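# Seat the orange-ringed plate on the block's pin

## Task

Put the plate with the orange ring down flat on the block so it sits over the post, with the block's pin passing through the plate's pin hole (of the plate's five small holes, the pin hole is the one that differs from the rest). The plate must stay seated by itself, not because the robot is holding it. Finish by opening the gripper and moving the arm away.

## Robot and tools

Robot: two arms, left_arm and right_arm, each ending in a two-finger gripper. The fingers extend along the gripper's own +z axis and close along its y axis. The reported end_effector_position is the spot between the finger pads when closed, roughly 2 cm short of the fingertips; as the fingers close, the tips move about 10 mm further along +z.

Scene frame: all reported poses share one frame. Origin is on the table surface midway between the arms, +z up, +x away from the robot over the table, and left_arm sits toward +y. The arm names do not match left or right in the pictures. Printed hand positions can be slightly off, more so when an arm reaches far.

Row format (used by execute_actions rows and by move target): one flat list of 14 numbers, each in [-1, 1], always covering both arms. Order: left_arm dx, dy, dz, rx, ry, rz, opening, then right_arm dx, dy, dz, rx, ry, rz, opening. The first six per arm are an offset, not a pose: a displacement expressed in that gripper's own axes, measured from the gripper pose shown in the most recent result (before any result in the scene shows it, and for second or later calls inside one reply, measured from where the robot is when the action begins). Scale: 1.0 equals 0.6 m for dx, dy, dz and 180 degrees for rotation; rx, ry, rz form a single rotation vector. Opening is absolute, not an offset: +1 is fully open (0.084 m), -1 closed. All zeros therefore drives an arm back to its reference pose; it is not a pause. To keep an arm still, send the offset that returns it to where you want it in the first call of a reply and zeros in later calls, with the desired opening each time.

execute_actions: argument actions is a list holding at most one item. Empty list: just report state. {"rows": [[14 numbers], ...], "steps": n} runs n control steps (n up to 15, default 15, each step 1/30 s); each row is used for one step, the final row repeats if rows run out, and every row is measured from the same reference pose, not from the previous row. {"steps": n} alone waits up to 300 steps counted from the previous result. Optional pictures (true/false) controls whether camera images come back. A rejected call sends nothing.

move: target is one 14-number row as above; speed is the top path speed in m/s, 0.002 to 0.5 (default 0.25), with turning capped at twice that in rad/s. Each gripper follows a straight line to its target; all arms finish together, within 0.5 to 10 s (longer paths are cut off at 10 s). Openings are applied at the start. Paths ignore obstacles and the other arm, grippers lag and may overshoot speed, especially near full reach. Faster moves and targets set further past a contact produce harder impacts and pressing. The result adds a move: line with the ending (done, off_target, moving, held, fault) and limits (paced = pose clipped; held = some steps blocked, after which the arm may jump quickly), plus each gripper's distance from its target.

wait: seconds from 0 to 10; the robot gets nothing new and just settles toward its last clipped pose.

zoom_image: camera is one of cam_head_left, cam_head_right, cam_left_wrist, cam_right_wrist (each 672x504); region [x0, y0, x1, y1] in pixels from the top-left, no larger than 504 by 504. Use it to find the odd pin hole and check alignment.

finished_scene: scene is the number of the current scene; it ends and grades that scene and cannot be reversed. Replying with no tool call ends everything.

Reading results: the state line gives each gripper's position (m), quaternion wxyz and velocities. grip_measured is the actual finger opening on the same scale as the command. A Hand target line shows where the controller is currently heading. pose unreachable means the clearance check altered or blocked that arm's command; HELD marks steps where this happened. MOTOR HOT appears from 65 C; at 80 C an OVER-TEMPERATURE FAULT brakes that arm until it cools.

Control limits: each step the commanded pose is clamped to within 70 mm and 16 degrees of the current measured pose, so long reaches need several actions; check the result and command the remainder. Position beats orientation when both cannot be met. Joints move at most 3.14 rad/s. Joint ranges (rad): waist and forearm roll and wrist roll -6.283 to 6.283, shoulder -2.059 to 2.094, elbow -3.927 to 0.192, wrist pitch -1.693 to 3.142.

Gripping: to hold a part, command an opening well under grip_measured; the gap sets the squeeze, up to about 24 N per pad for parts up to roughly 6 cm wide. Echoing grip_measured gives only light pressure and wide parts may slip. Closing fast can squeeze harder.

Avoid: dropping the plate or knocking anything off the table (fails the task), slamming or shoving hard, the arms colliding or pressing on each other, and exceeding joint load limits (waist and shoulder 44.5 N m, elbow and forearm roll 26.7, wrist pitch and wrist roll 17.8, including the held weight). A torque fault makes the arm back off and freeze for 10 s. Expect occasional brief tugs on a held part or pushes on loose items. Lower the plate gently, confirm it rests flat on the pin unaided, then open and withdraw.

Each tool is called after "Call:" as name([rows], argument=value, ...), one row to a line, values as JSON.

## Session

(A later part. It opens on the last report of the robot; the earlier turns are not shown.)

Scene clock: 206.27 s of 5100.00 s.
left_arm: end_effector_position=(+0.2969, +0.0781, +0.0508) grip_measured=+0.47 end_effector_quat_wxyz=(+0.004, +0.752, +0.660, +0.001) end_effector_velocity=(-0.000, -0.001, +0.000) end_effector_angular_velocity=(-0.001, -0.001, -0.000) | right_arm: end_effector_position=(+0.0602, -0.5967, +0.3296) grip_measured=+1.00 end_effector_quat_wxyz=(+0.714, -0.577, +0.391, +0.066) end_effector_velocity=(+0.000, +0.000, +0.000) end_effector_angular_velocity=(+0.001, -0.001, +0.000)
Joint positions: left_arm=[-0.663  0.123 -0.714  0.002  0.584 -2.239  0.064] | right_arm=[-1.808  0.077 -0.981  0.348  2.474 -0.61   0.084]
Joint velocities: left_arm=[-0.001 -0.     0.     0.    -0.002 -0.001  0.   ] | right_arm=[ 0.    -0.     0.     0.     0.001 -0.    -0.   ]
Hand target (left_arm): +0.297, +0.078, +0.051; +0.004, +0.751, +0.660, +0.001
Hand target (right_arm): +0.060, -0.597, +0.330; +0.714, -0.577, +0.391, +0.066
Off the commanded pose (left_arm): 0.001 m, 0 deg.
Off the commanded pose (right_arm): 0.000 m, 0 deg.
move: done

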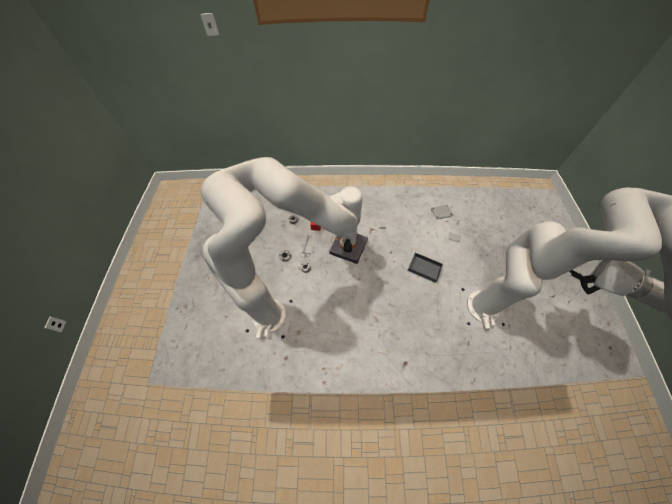

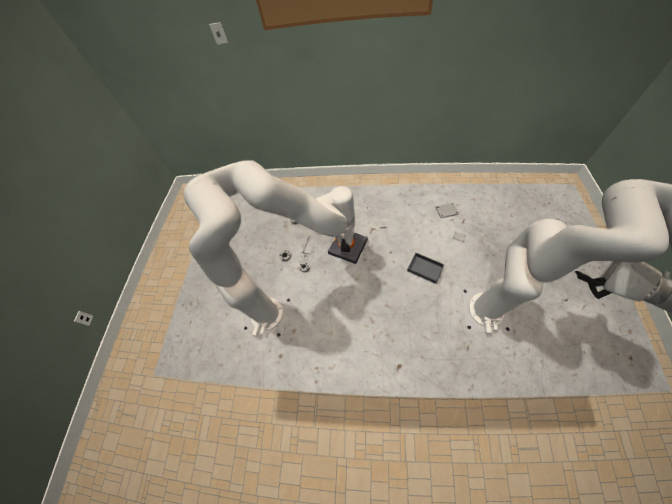

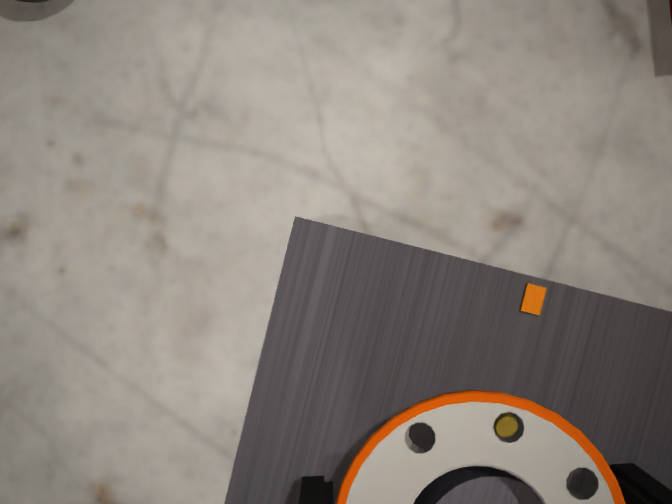

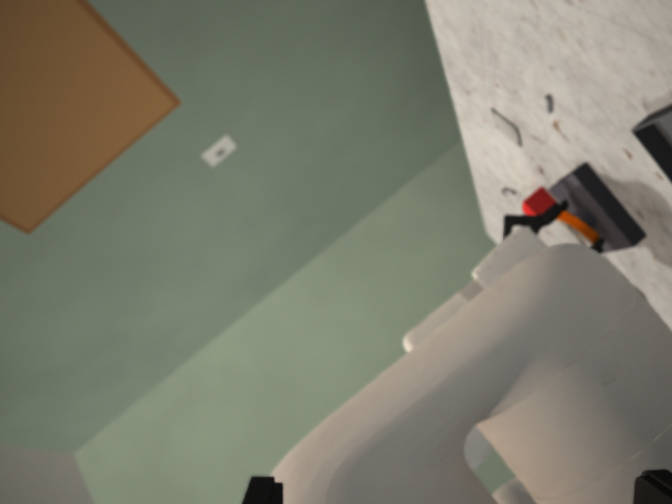

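Call:
move(target=[0, 0, -0.05, 0, 0, 0, -0.2, 0, 0, 0, 0, 0, 0, 1], speed=0.06)

Call:
move(target=[0, -0.2, 0, 0, 0, 0, -0.2, 0, 0, 0, 0, 0, 0, 1], speed=0.2)

Call:
move(target=[0, 0, 0.097, 0, 0, 0, -0.2, 0, 0, 0, 0, 0, 0, 1], speed=0.06)

Call:
move(target=[0, 0, 0.005, 0, 0, 0, 0.6, 0, 0, 0, 0, 0, 0, 1], speed=0.02)

Call:
move(target=[0, 0, 0, 0, 0, 0, -1, 0, 0, 0, 0, 0, 0, 1], speed=0.02)

Scene clock: 227.40 s of 5100.00 s.
left_arm: end_effector_position=(+0.2965, +0.0784, +0.0804) grip_measured=+0.46 end_effector_quat_wxyz=(+0.003, +0.752, +0.660, +0.001) end_effector_velocity=(+0.000, -0.001, +0.002) end_effector_angular_velocity=(+0.000, +0.000, -0.001) | right_arm: end_effector_position=(+0.0602, -0.5967, +0.3296) grip_measured=+1.00 end_effector_quat_wxyz=(+0.714, -0.577, +0.391, +0.066) end_effector_velocity=(+0.000, +0.000, +0.000) end_effector_angular_velocity=(+0.001, -0.001, +0.001)
Joint positions: left_arm=[-0.663  0.048 -0.729  0.002  0.675 -2.239  0.063] | right_arm=[-1.808  0.077 -0.981  0.348  2.474 -0.61   0.084]
Joint velocities: left_arm=[-0.001 -0.004 -0.004  0.     0.008 -0.     0.   ] | right_arm=[ 0.001 -0.     0.     0.     0.001 -0.     0.   ]
Hand target (left_arm): +0.297, +0.078, +0.081; +0.004, +0.752, +0.660, +0.001
Hand target (right_arm): +0.060, -0.597, +0.330; +0.714, -0.577, +0.391, +0.066
Off the commanded pose (left_arm): 0.000 m, 0 deg.
Off the commanded pose (right_arm): 0.000 m, 0 deg.
After step 90, 17.30 s passed at rest.
move: done

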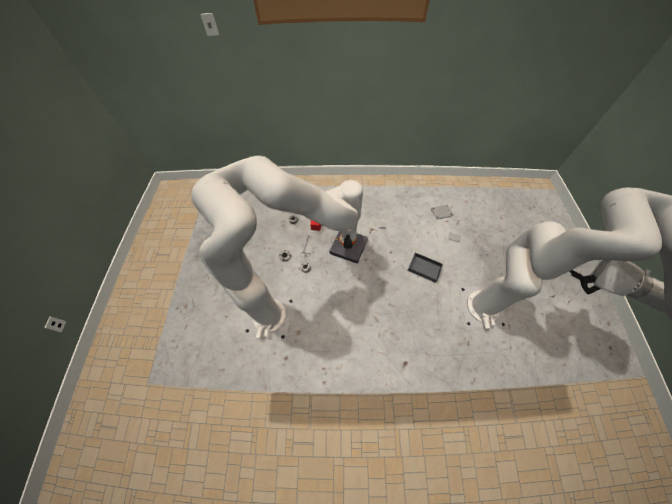

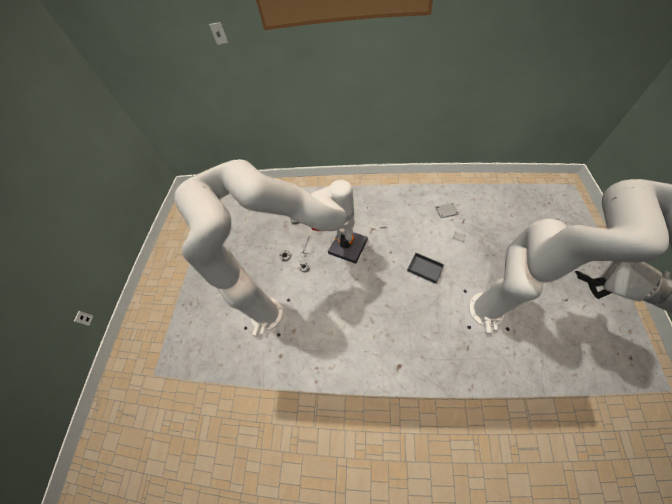

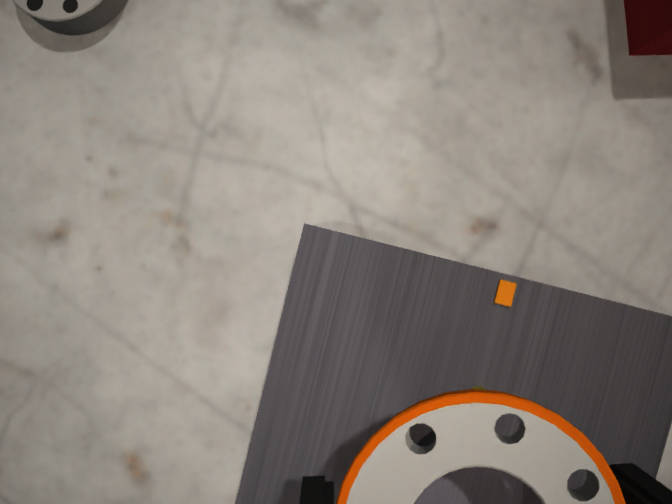

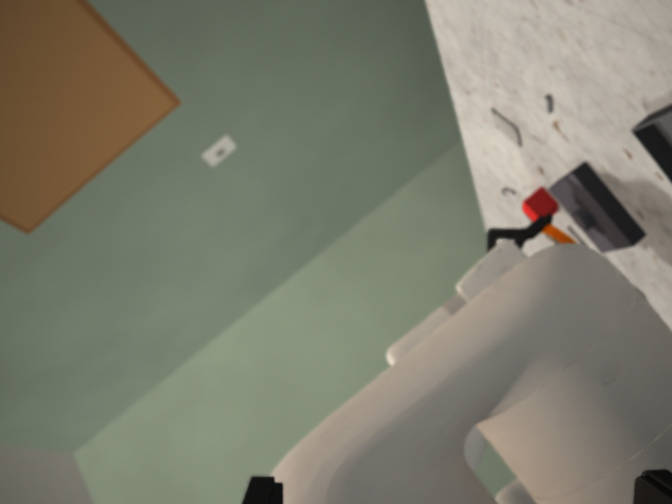

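Scene clock: 228.53 s of 5100.00 s.
left_arm: end_effector_position=(+0.1779, +0.0936, +0.0795) grip_measured=+0.46 end_effector_quat_wxyz=(+0.003, +0.751, +0.660, +0.001) end_effector_velocity=(-0.002, +0.000, +0.000) end_effector_angular_velocity=(-0.000, -0.000, +0.000) | right_arm: end_effector_position=(+0.0602, -0.5967, +0.3296) grip_measured=+1.00 end_effector_quat_wxyz=(+0.714, -0.577, +0.391, +0.066) end_effector_velocity=(-0.001, +0.000, -0.000) end_effector_angular_velocity=(+0.000, +0.001, -0.000)
Joint positions: left_arm=[-0.887 -0.225 -0.425  0.004  0.644 -2.465  0.063] | right_arm=[-1.808  0.077 -0.981  0.348  2.474 -0.61   0.084]
Joint velocities: left_arm=[-0.005 -0.005  0.004  0.     0.001 -0.005  0.   ] | right_arm=[-0.001  0.    -0.    -0.002  0.     0.     0.   ]
Hand target (left_arm): +0.178, +0.094, +0.079; +0.003, +0.752, +0.660, +0.001
Hand target (right_arm): +0.060, -0.597, +0.330; +0.714, -0.577, +0.391, +0.066
Off the commanded pose (left_arm): 0.000 m, 0 deg.
Off the commanded pose (right_arm): 0.000 m, 0 deg.
move: done

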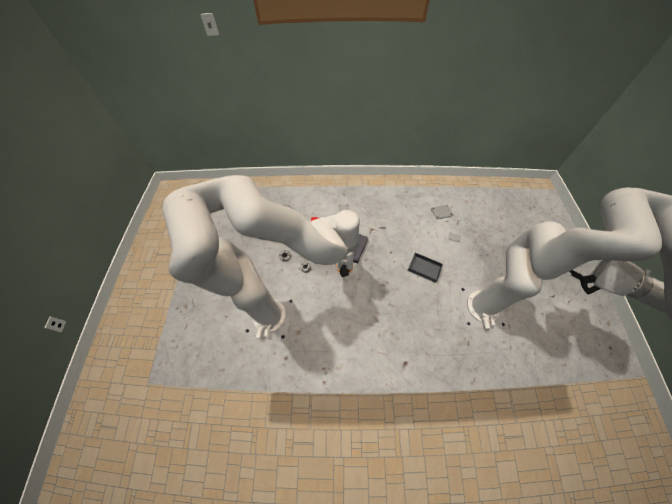

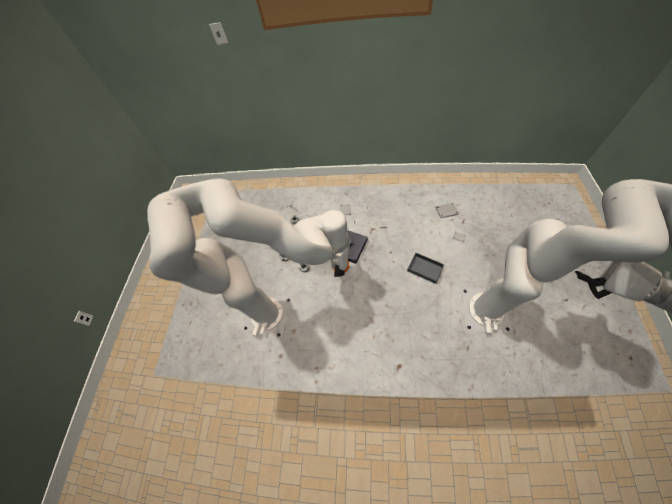

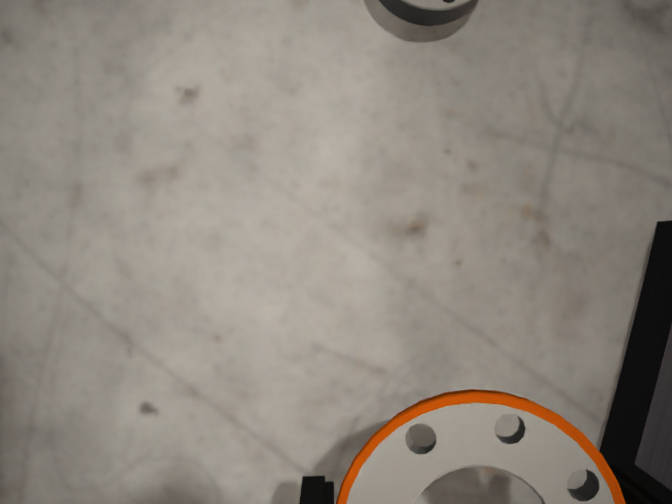

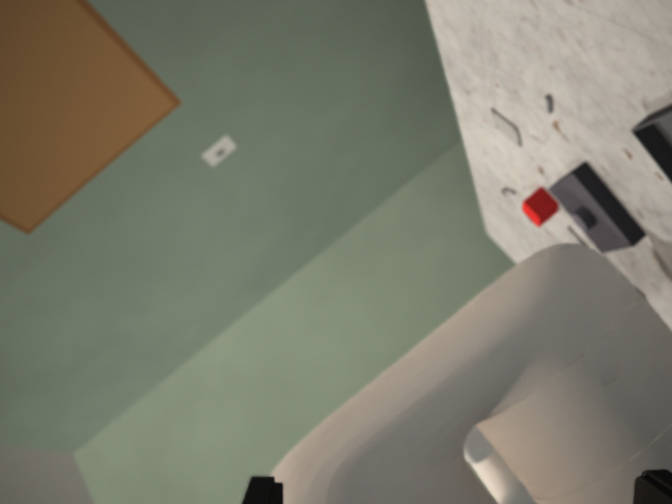

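Scene clock: 229.87 s of 5100.00 s.
left_arm: end_effector_position=(+0.1784, +0.0933, +0.0217) grip_measured=+0.46 end_effector_quat_wxyz=(+0.004, +0.751, +0.660, +0.001) end_effector_velocity=(-0.000, +0.001, -0.002) end_effector_angular_velocity=(+0.002, +0.001, -0.001) | right_arm: end_effector_position=(+0.0602, -0.5967, +0.3296) grip_measured=+1.00 end_effector_quat_wxyz=(+0.714, -0.577, +0.391, +0.066) end_effector_velocity=(-0.000, -0.000, +0.000) end_effector_angular_velocity=(-0.001, -0.000, -0.002)
Joint positions: left_arm=[-0.886 -0.026 -0.399  0.007  0.418 -2.467  0.063] | right_arm=[-1.808  0.077 -0.981  0.348  2.474 -0.61   0.084]
Joint velocities: left_arm=[ 0.     0.007  0.001  0.    -0.006  0.001  0.   ] | right_arm=[-0.002 -0.    -0.001 -0.     0.    -0.001 -0.   ]
Hand target (left_arm): +0.178, +0.093, +0.021; +0.003, +0.751, +0.660, +0.001
Hand target (right_arm): +0.060, -0.597, +0.330; +0.714, -0.577, +0.391, +0.066
Off the commanded pose (left_arm): 0.000 m, 0 deg.
Off the commanded pose (right_arm): 0.000 m, 0 deg.
move: done

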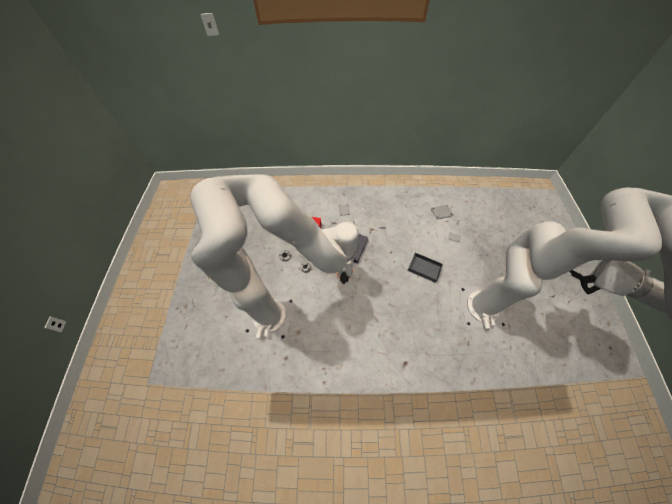

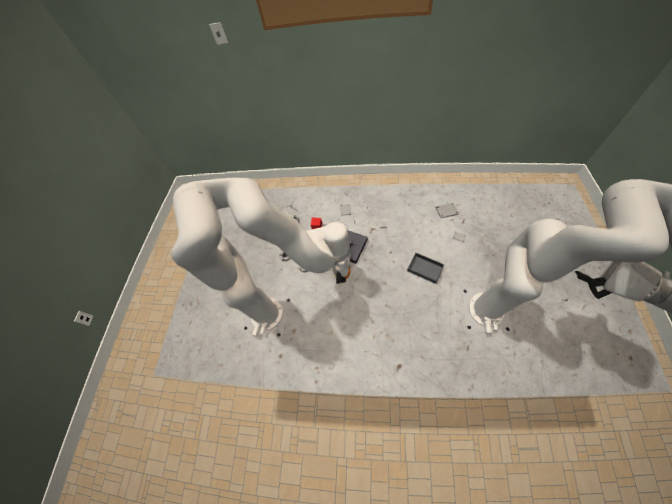

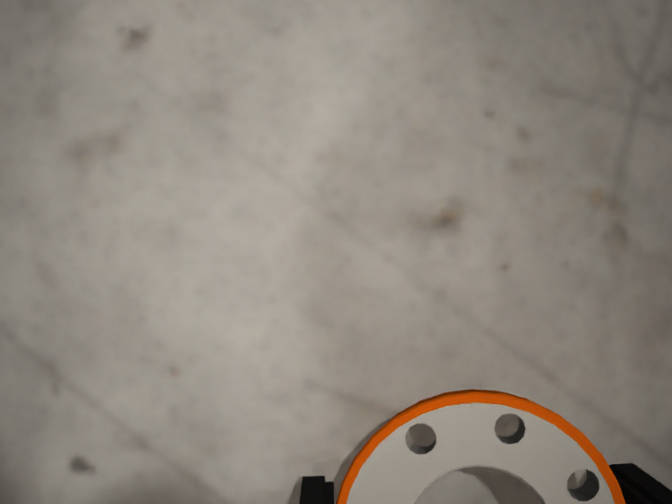

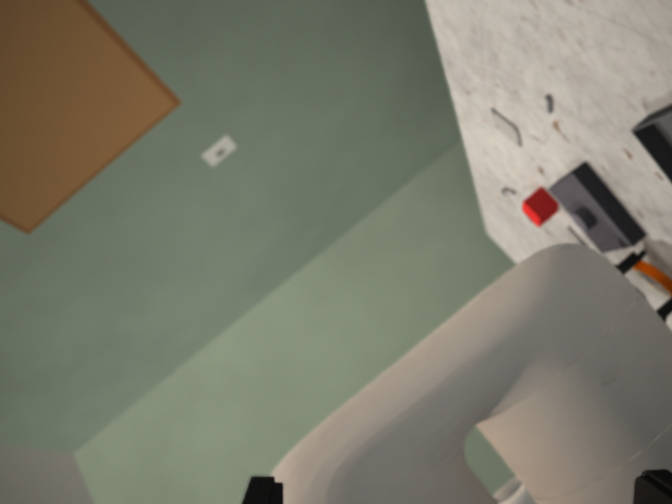

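Scene clock: 230.57 s of 5100.00 s.
left_arm: end_effector_position=(+0.1784, +0.0933, +0.0188) grip_measured=+0.59 end_effector_quat_wxyz=(+0.004, +0.751, +0.660, +0.001) end_effector_velocity=(-0.000, -0.001, -0.000) end_effector_angular_velocity=(-0.001, -0.000, -0.001) | right_arm: end_effector_position=(+0.0602, -0.5967, +0.3296) grip_measured=+1.00 end_effector_quat_wxyz=(+0.714, -0.577, +0.391, +0.066) end_effector_velocity=(-0.000, -0.000, -0.000) end_effector_angular_velocity=(-0.001, +0.001, +0.000)
Joint positions: left_arm=[-0.886 -0.014 -0.399  0.007  0.407 -2.467  0.069] | right_arm=[-1.808  0.077 -0.981  0.348  2.474 -0.61   0.084]
Joint velocities: left_arm=[-0.002  0.002 -0.    -0.001 -0.003  0.    -0.   ] | right_arm=[-0.     0.    -0.001 -0.001 -0.     0.     0.   ]
Hand target (left_arm): +0.178, +0.093, +0.019; +0.004, +0.751, +0.660, +0.001
Hand target (right_arm): +0.060, -0.597, +0.330; +0.714, -0.577, +0.391, +0.066
Off the commanded pose (left_arm): 0.000 m, 0 deg.
Off the commanded pose (right_arm): 0.000 m, 0 deg.
move: done

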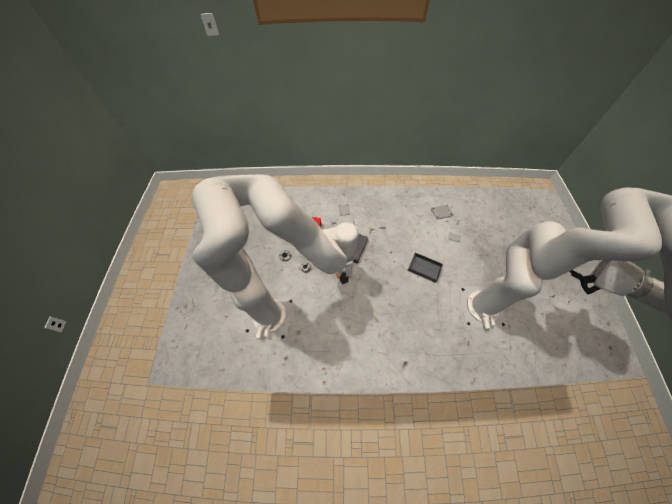

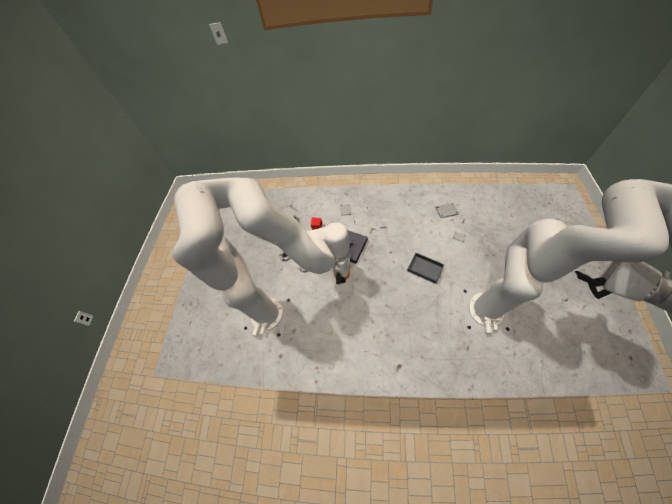

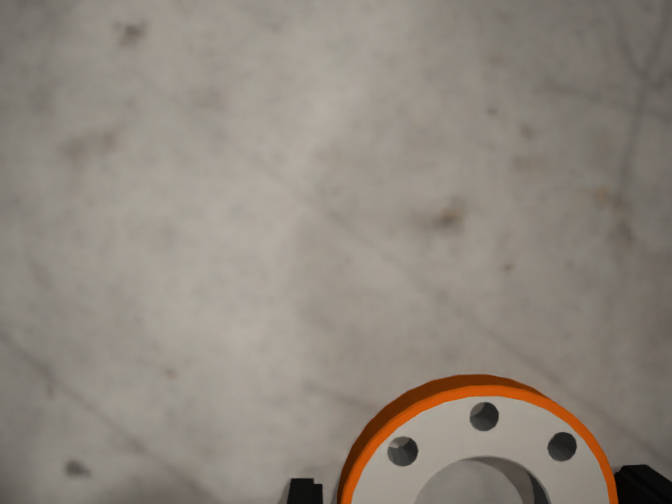

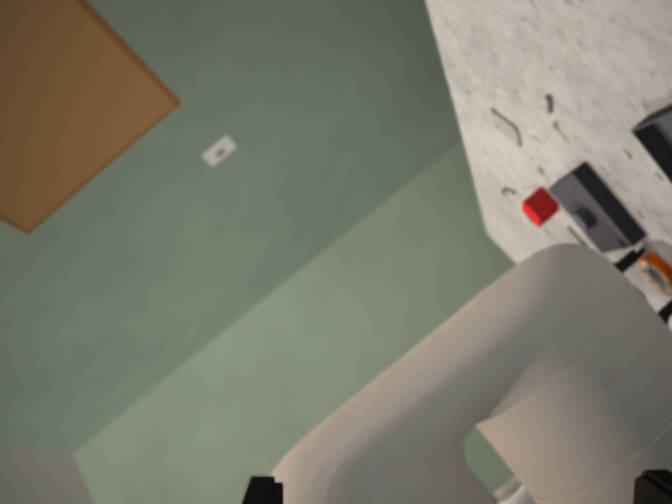

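Scene clock: 231.07 s of 5100.00 s.
left_arm: end_effector_position=(+0.1785, +0.0932, +0.0189) grip_measured=+0.45 end_effector_quat_wxyz=(+0.004, +0.751, +0.660, +0.001) end_effector_velocity=(-0.000, +0.000, -0.000) end_effector_angular_velocity=(+0.000, +0.000, +0.001) | right_arm: end_effector_position=(+0.0602, -0.5967, +0.3296) grip_measured=+1.00 end_effector_quat_wxyz=(+0.714, -0.577, +0.391, +0.066) end_effector_velocity=(-0.000, +0.000, +0.000) end_effector_angular_velocity=(+0.001, +0.000, +0.000)
Joint positions: left_arm=[-0.886 -0.014 -0.399  0.007  0.407 -2.467  0.063] | right_arm=[-1.808  0.077 -0.981  0.348  2.474 -0.61   0.084]
Joint velocities: left_arm=[ 0.    -0.     0.    -0.001 -0.    -0.     0.   ] | right_arm=[ 0.     0.    -0.    -0.     0.001  0.     0.   ]
Hand target (left_arm): +0.178, +0.093, +0.019; +0.004, +0.751, +0.660, +0.001
Hand target (right_arm): +0.060, -0.597, +0.330; +0.714, -0.577, +0.391, +0.066
Off the commanded pose (left_arm): 0.000 m, 0 deg.
Off the commanded pose (right_arm): 0.000 m, 0 deg.
move: done

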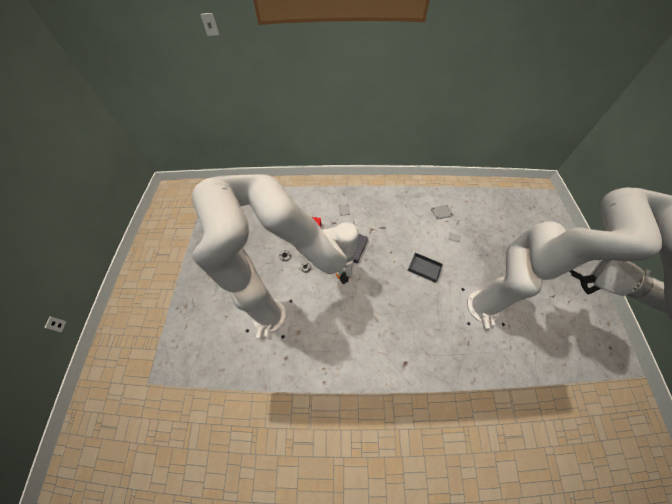

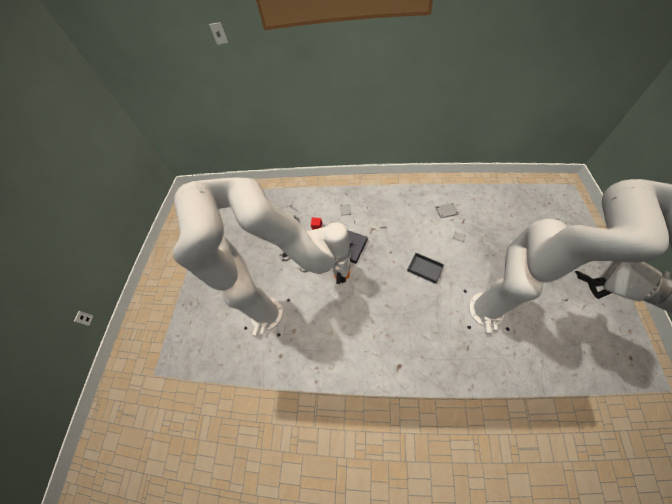

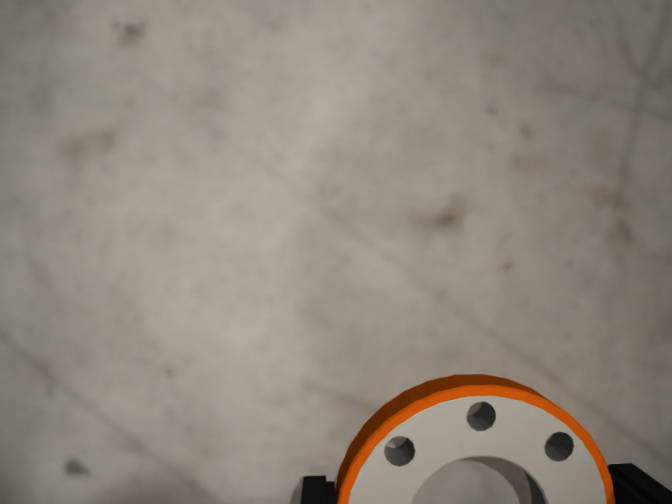

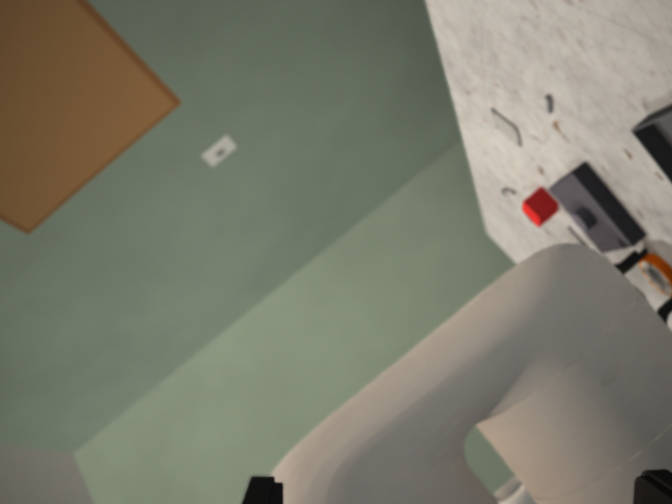

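Call:
execute_actions(actions=[])

Scene clock: 240.93 s of 5100.00 s.
left_arm: end_effector_position=(+0.1784, +0.0933, +0.0188) grip_measured=+0.45 end_effector_quat_wxyz=(+0.004, +0.751, +0.660, +0.001) end_effector_velocity=(-0.000, +0.001, -0.000) end_effector_angular_velocity=(+0.001, +0.001, -0.000) | right_arm: end_effector_position=(+0.0602, -0.5967, +0.3296) grip_measured=+1.00 end_effector_quat_wxyz=(+0.714, -0.577, +0.391, +0.066) end_effector_velocity=(+0.000, -0.000, +0.000) end_effector_angular_velocity=(+0.001, -0.001, +0.000)
Joint positions: left_arm=[-0.886 -0.014 -0.399  0.007  0.407 -2.467  0.063] | right_arm=[-1.808  0.077 -0.981  0.348  2.474 -0.61   0.084]
Joint velocities: left_arm=[-0.     0.     0.001 -0.001  0.     0.001  0.   ] | right_arm=[ 0.001  0.     0.     0.002  0.001  0.001 -0.   ]
Hand target (left_arm): +0.178, +0.093, +0.019; +0.004, +0.751, +0.660, +0.001
Hand target (right_arm): +0.060, -0.597, +0.330; +0.714, -0.577, +0.391, +0.066
Off the commanded pose (left_arm): 0.000 m, 0 deg.
Off the commanded pose (right_arm): 0.000 m, 0 deg.
Steps of this call (steps 1 to 90: nothing new was sent; then 6.87 s passed at rest). Readings (end_effector_position):
1: left_arm (+0.1785, +0.0932, +0.0189) | right_arm (+0.0602, -0.5967, +0.3296)
2: left_arm (+0.1785, +0.0932, +0.0189) | right_arm (+0.0602, -0.5967, +0.3296)
4: left_arm (+0.1785, +0.0932, +0.0188) | right_arm (+0.0602, -0.5967, +0.3296)
8: left_arm (+0.1785, +0.0932, +0.0188) | right_arm (+0.0602, -0.5967, +0.3296)
90: the state above

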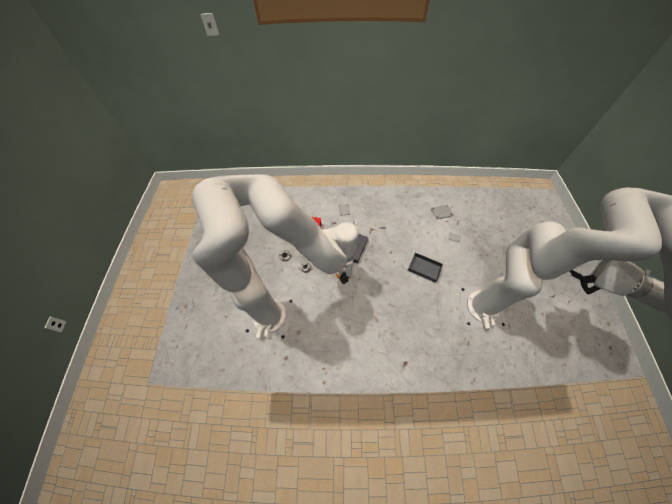

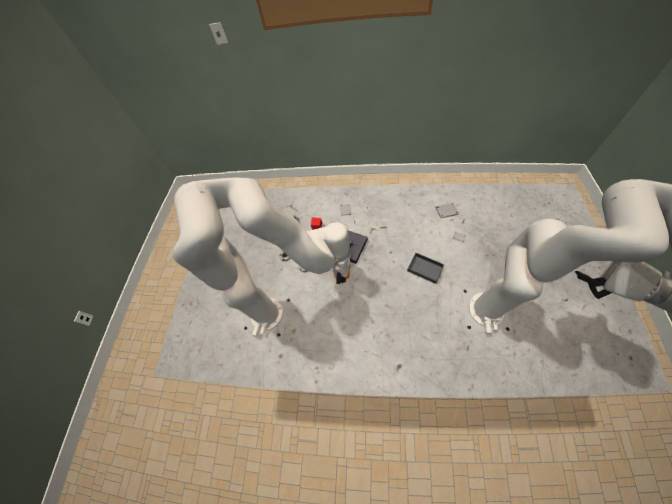

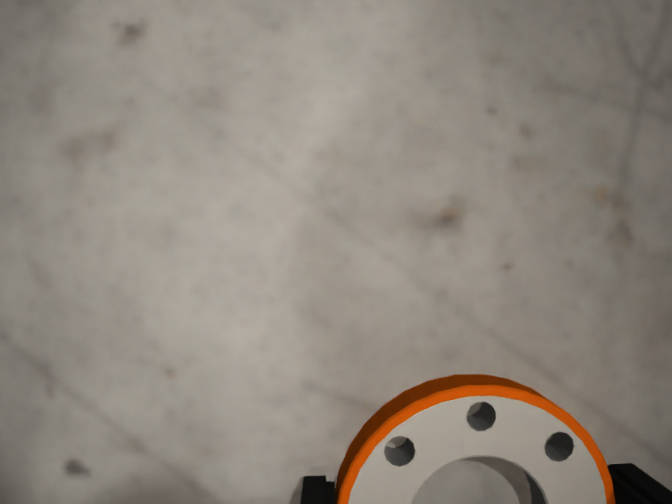

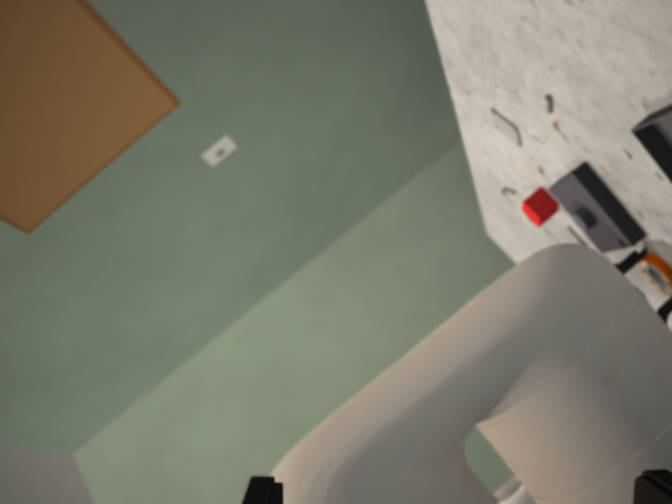

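Call:
move(target=[0,0,-0.102,0,0,0.089,-1,0,0,0,0,0,0,1], speed=0.1)

Scene clock: 244.57 s of 5100.00 s.
left_arm: end_effector_position=(+0.1779, +0.0936, +0.0795) grip_measured=+0.45 end_effector_quat_wxyz=(+0.003, +0.836, +0.549, +0.001) end_effector_velocity=(-0.000, +0.001, +0.002) end_effector_angular_velocity=(+0.001, +0.002, -0.009) | right_arm: end_effector_position=(+0.0602, -0.5967, +0.3296) grip_measured=+1.00 end_effector_quat_wxyz=(+0.714, -0.577, +0.391, +0.066) end_effector_velocity=(+0.001, -0.000, +0.000) end_effector_angular_velocity=(-0.000, -0.001, +0.001)
Joint positions: left_arm=[-0.887 -0.226 -0.425  0.005  0.644 -2.186  0.063] | right_arm=[-1.808  0.077 -0.981  0.348  2.474 -0.61   0.084]
Joint velocities: left_arm=[ 0.001 -0.005 -0.001 -0.002  0.009  0.011 -0.   ] | right_arm=[ 0.002 -0.    -0.     0.002  0.    -0.    -0.   ]
Hand target (left_arm): +0.178, +0.094, +0.080; +0.003, +0.836, +0.549, +0.001
Hand target (right_arm): +0.060, -0.597, +0.330; +0.714, -0.577, +0.391, +0.066
Off the commanded pose (left_arm): 0.000 m, 0 deg.
Off the commanded pose (right_arm): 0.000 m, 0 deg.
move: done

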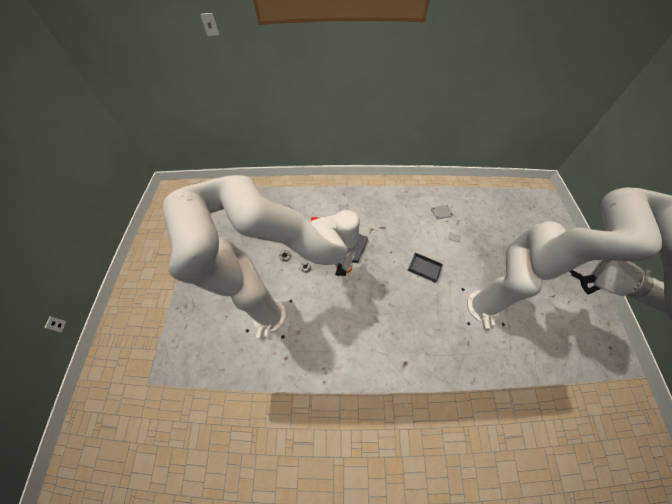

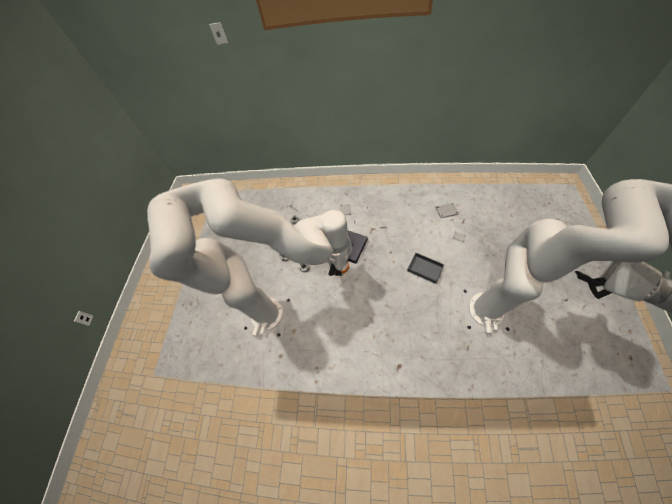

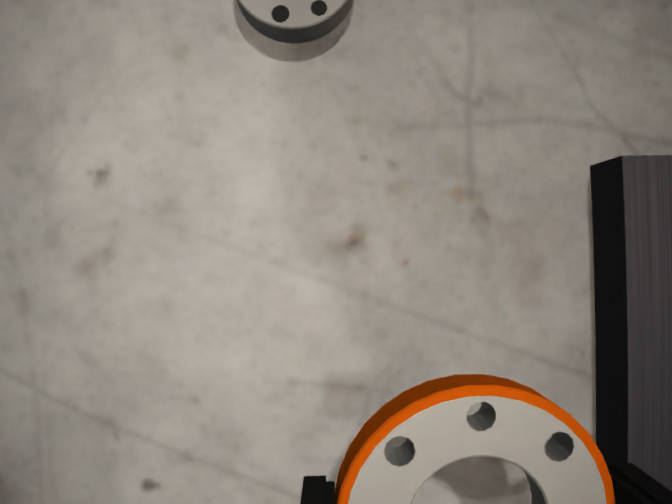

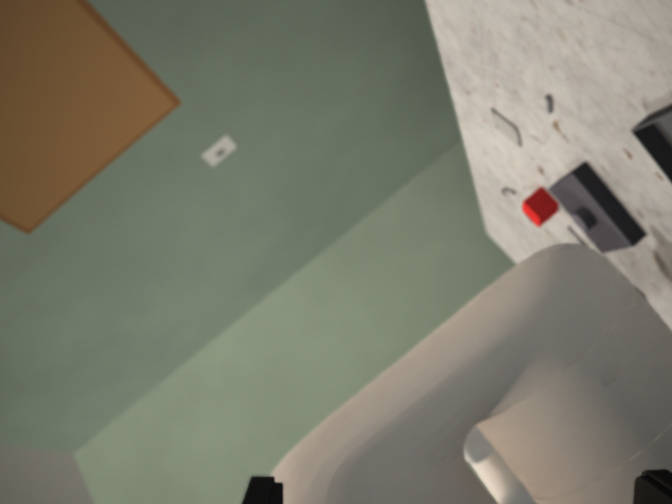

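Call:
move(target=[0.05,0.189,0,0,0,0,-1,0,0,0,0,0,0,1], speed=0.1)

Scene clock: 251.83 s of 5100.00 s.
left_arm: end_effector_position=(+0.2935, +0.0764, +0.0804) grip_measured=+0.45 end_effector_quat_wxyz=(+0.003, +0.836, +0.549, +0.001) end_effector_velocity=(+0.003, -0.000, -0.000) end_effector_angular_velocity=(-0.000, -0.000, +0.001) | right_arm: end_effector_position=(+0.0602, -0.5967, +0.3296) grip_measured=+1.00 end_effector_quat_wxyz=(+0.714, -0.577, +0.391, +0.066) end_effector_velocity=(+0.000, -0.000, -0.000) end_effector_angular_velocity=(-0.000, +0.000, +0.001)
Joint positions: left_arm=[-0.672  0.046 -0.727  0.002  0.674 -1.969  0.063] | right_arm=[-1.808  0.077 -0.981  0.348  2.474 -0.61   0.084]
Joint velocities: left_arm=[ 0.004  0.007 -0.008 -0.     0.     0.003  0.   ] | right_arm=[ 0.001 -0.    -0.     0.    -0.     0.    -0.   ]
Hand target (left_arm): +0.294, +0.076, +0.080; +0.003, +0.836, +0.549, +0.001
Hand target (right_arm): +0.060, -0.597, +0.330; +0.714, -0.577, +0.391, +0.066
Off the commanded pose (left_arm): 0.001 m, 0 deg.
Off the commanded pose (right_arm): 0.000 m, 0 deg.
After step 90, 2.70 s passed at rest.
move: done

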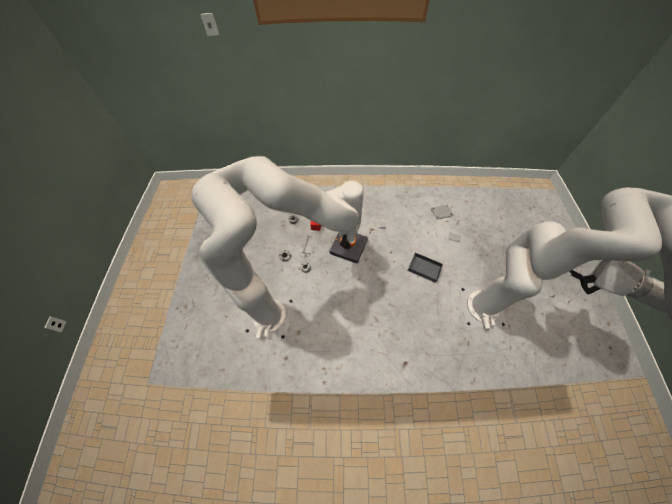

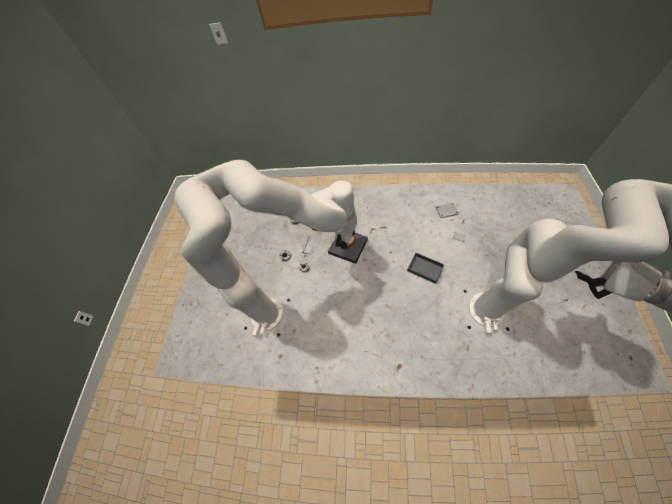

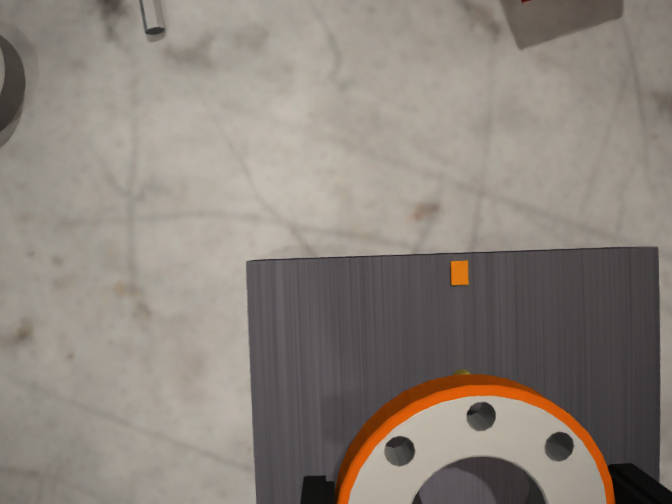

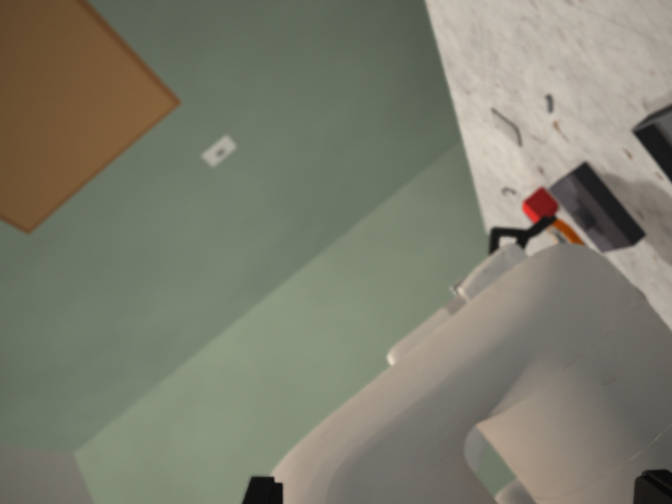

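Call:
zoom_image(camera="cam_left_wrist", region=[230, 230, 672, 504])

Region (230, 230, 672, 504) of cam_left_wrist's 672x504 image, scaled by 1.140, with more detail than that image has; it fills the top 312 rows of this view, and the rest is white.

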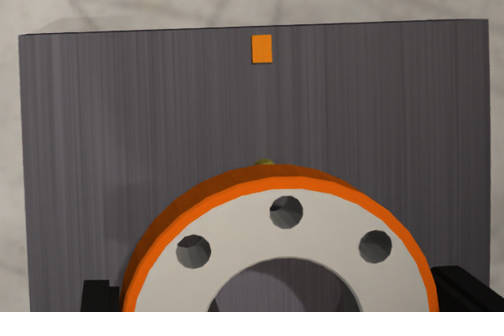

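Call:
move(target=[-0.08,0,0,0,0,0,-1,0,0,0,0,0,0,1], speed=0.1)

Call:
zoom_image(camera="cam_left_wrist", region=[230, 60, 672, 504])

Scene clock: 260.87 s of 5100.00 s.
left_arm: end_effector_position=(+0.2747, +0.0327, +0.0805) grip_measured=+0.45 end_effector_quat_wxyz=(+0.003, +0.836, +0.549, +0.001) end_effector_velocity=(-0.001, -0.002, -0.000) end_effector_angular_velocity=(+0.001, +0.000, -0.003) | right_arm: end_effector_position=(+0.0602, -0.5967, +0.3296) grip_measured=+1.00 end_effector_quat_wxyz=(+0.714, -0.577, +0.391, +0.066) end_effector_velocity=(+0.000, -0.000, -0.000) end_effector_angular_velocity=(-0.000, +0.001, +0.001)
Joint positions: left_arm=[-0.772  0.107 -0.805  0.003  0.691 -2.07   0.063] | right_arm=[-1.808  0.077 -0.981  0.348  2.474 -0.61   0.084]
Joint velocities: left_arm=[-0.005  0.005 -0.005  0.001  0.002 -0.004  0.   ] | right_arm=[ 0.001  0.    -0.    -0.    -0.     0.     0.   ]
Hand target (left_arm): +0.275, +0.032, +0.081; +0.003, +0.836, +0.549, +0.001
Hand target (right_arm): +0.060, -0.597, +0.330; +0.714, -0.577, +0.391, +0.066
Off the commanded pose (left_arm): 0.000 m, 0 deg.
Off the commanded pose (right_arm): 0.000 m, 0 deg.
After step 90, 5.17 s passed at rest.
move: done

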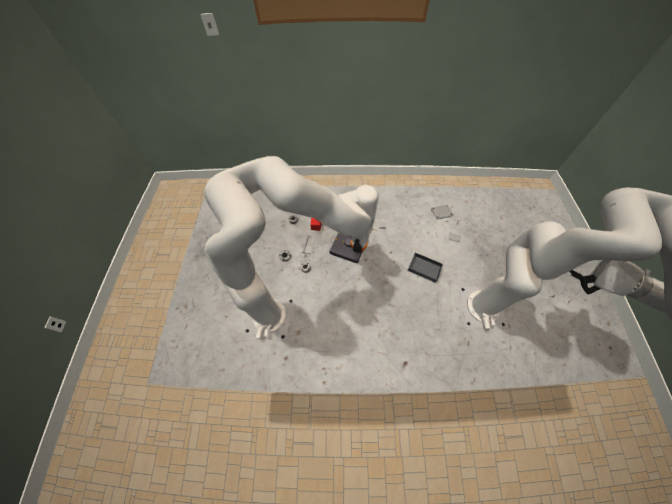

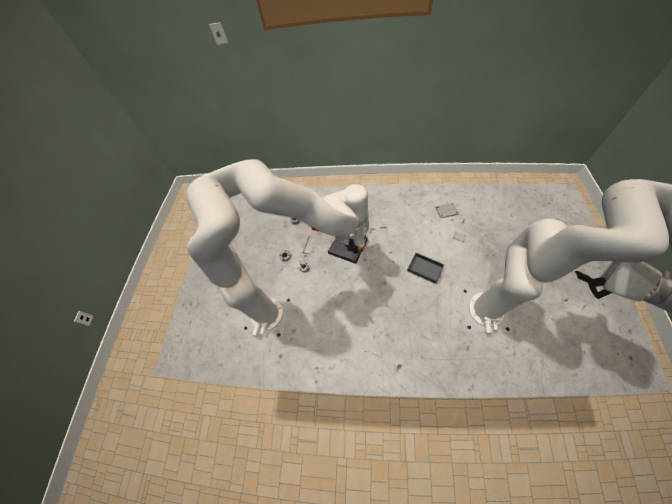

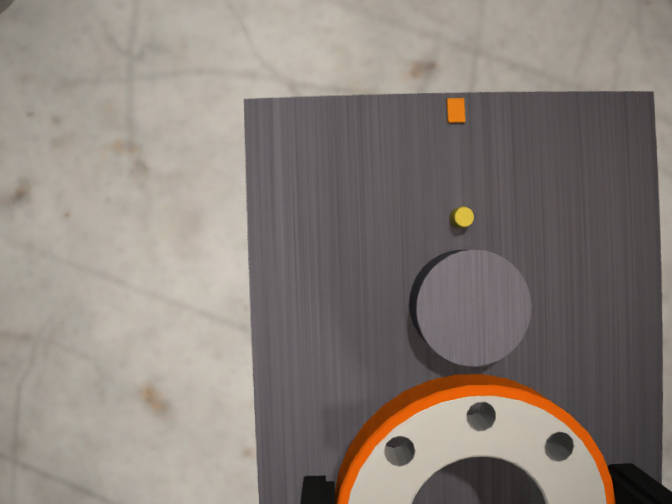

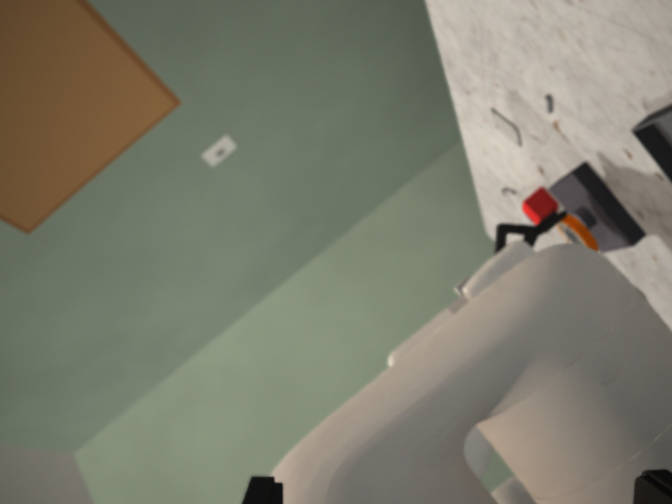

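Region (230, 60, 672, 504) of cam_left_wrist's 672x504 image, scaled by 1.135, with more detail than that image has; it fills the left 502 columns of this view, and the rest is white.

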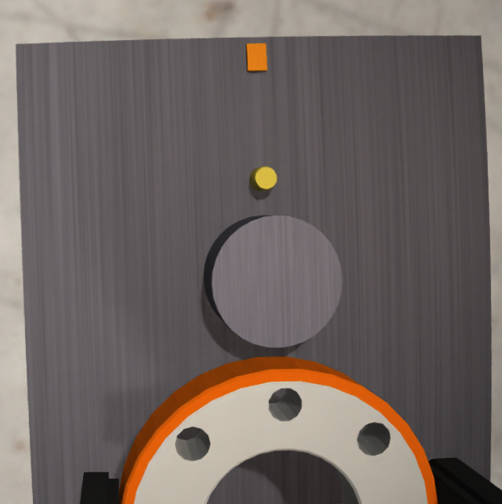

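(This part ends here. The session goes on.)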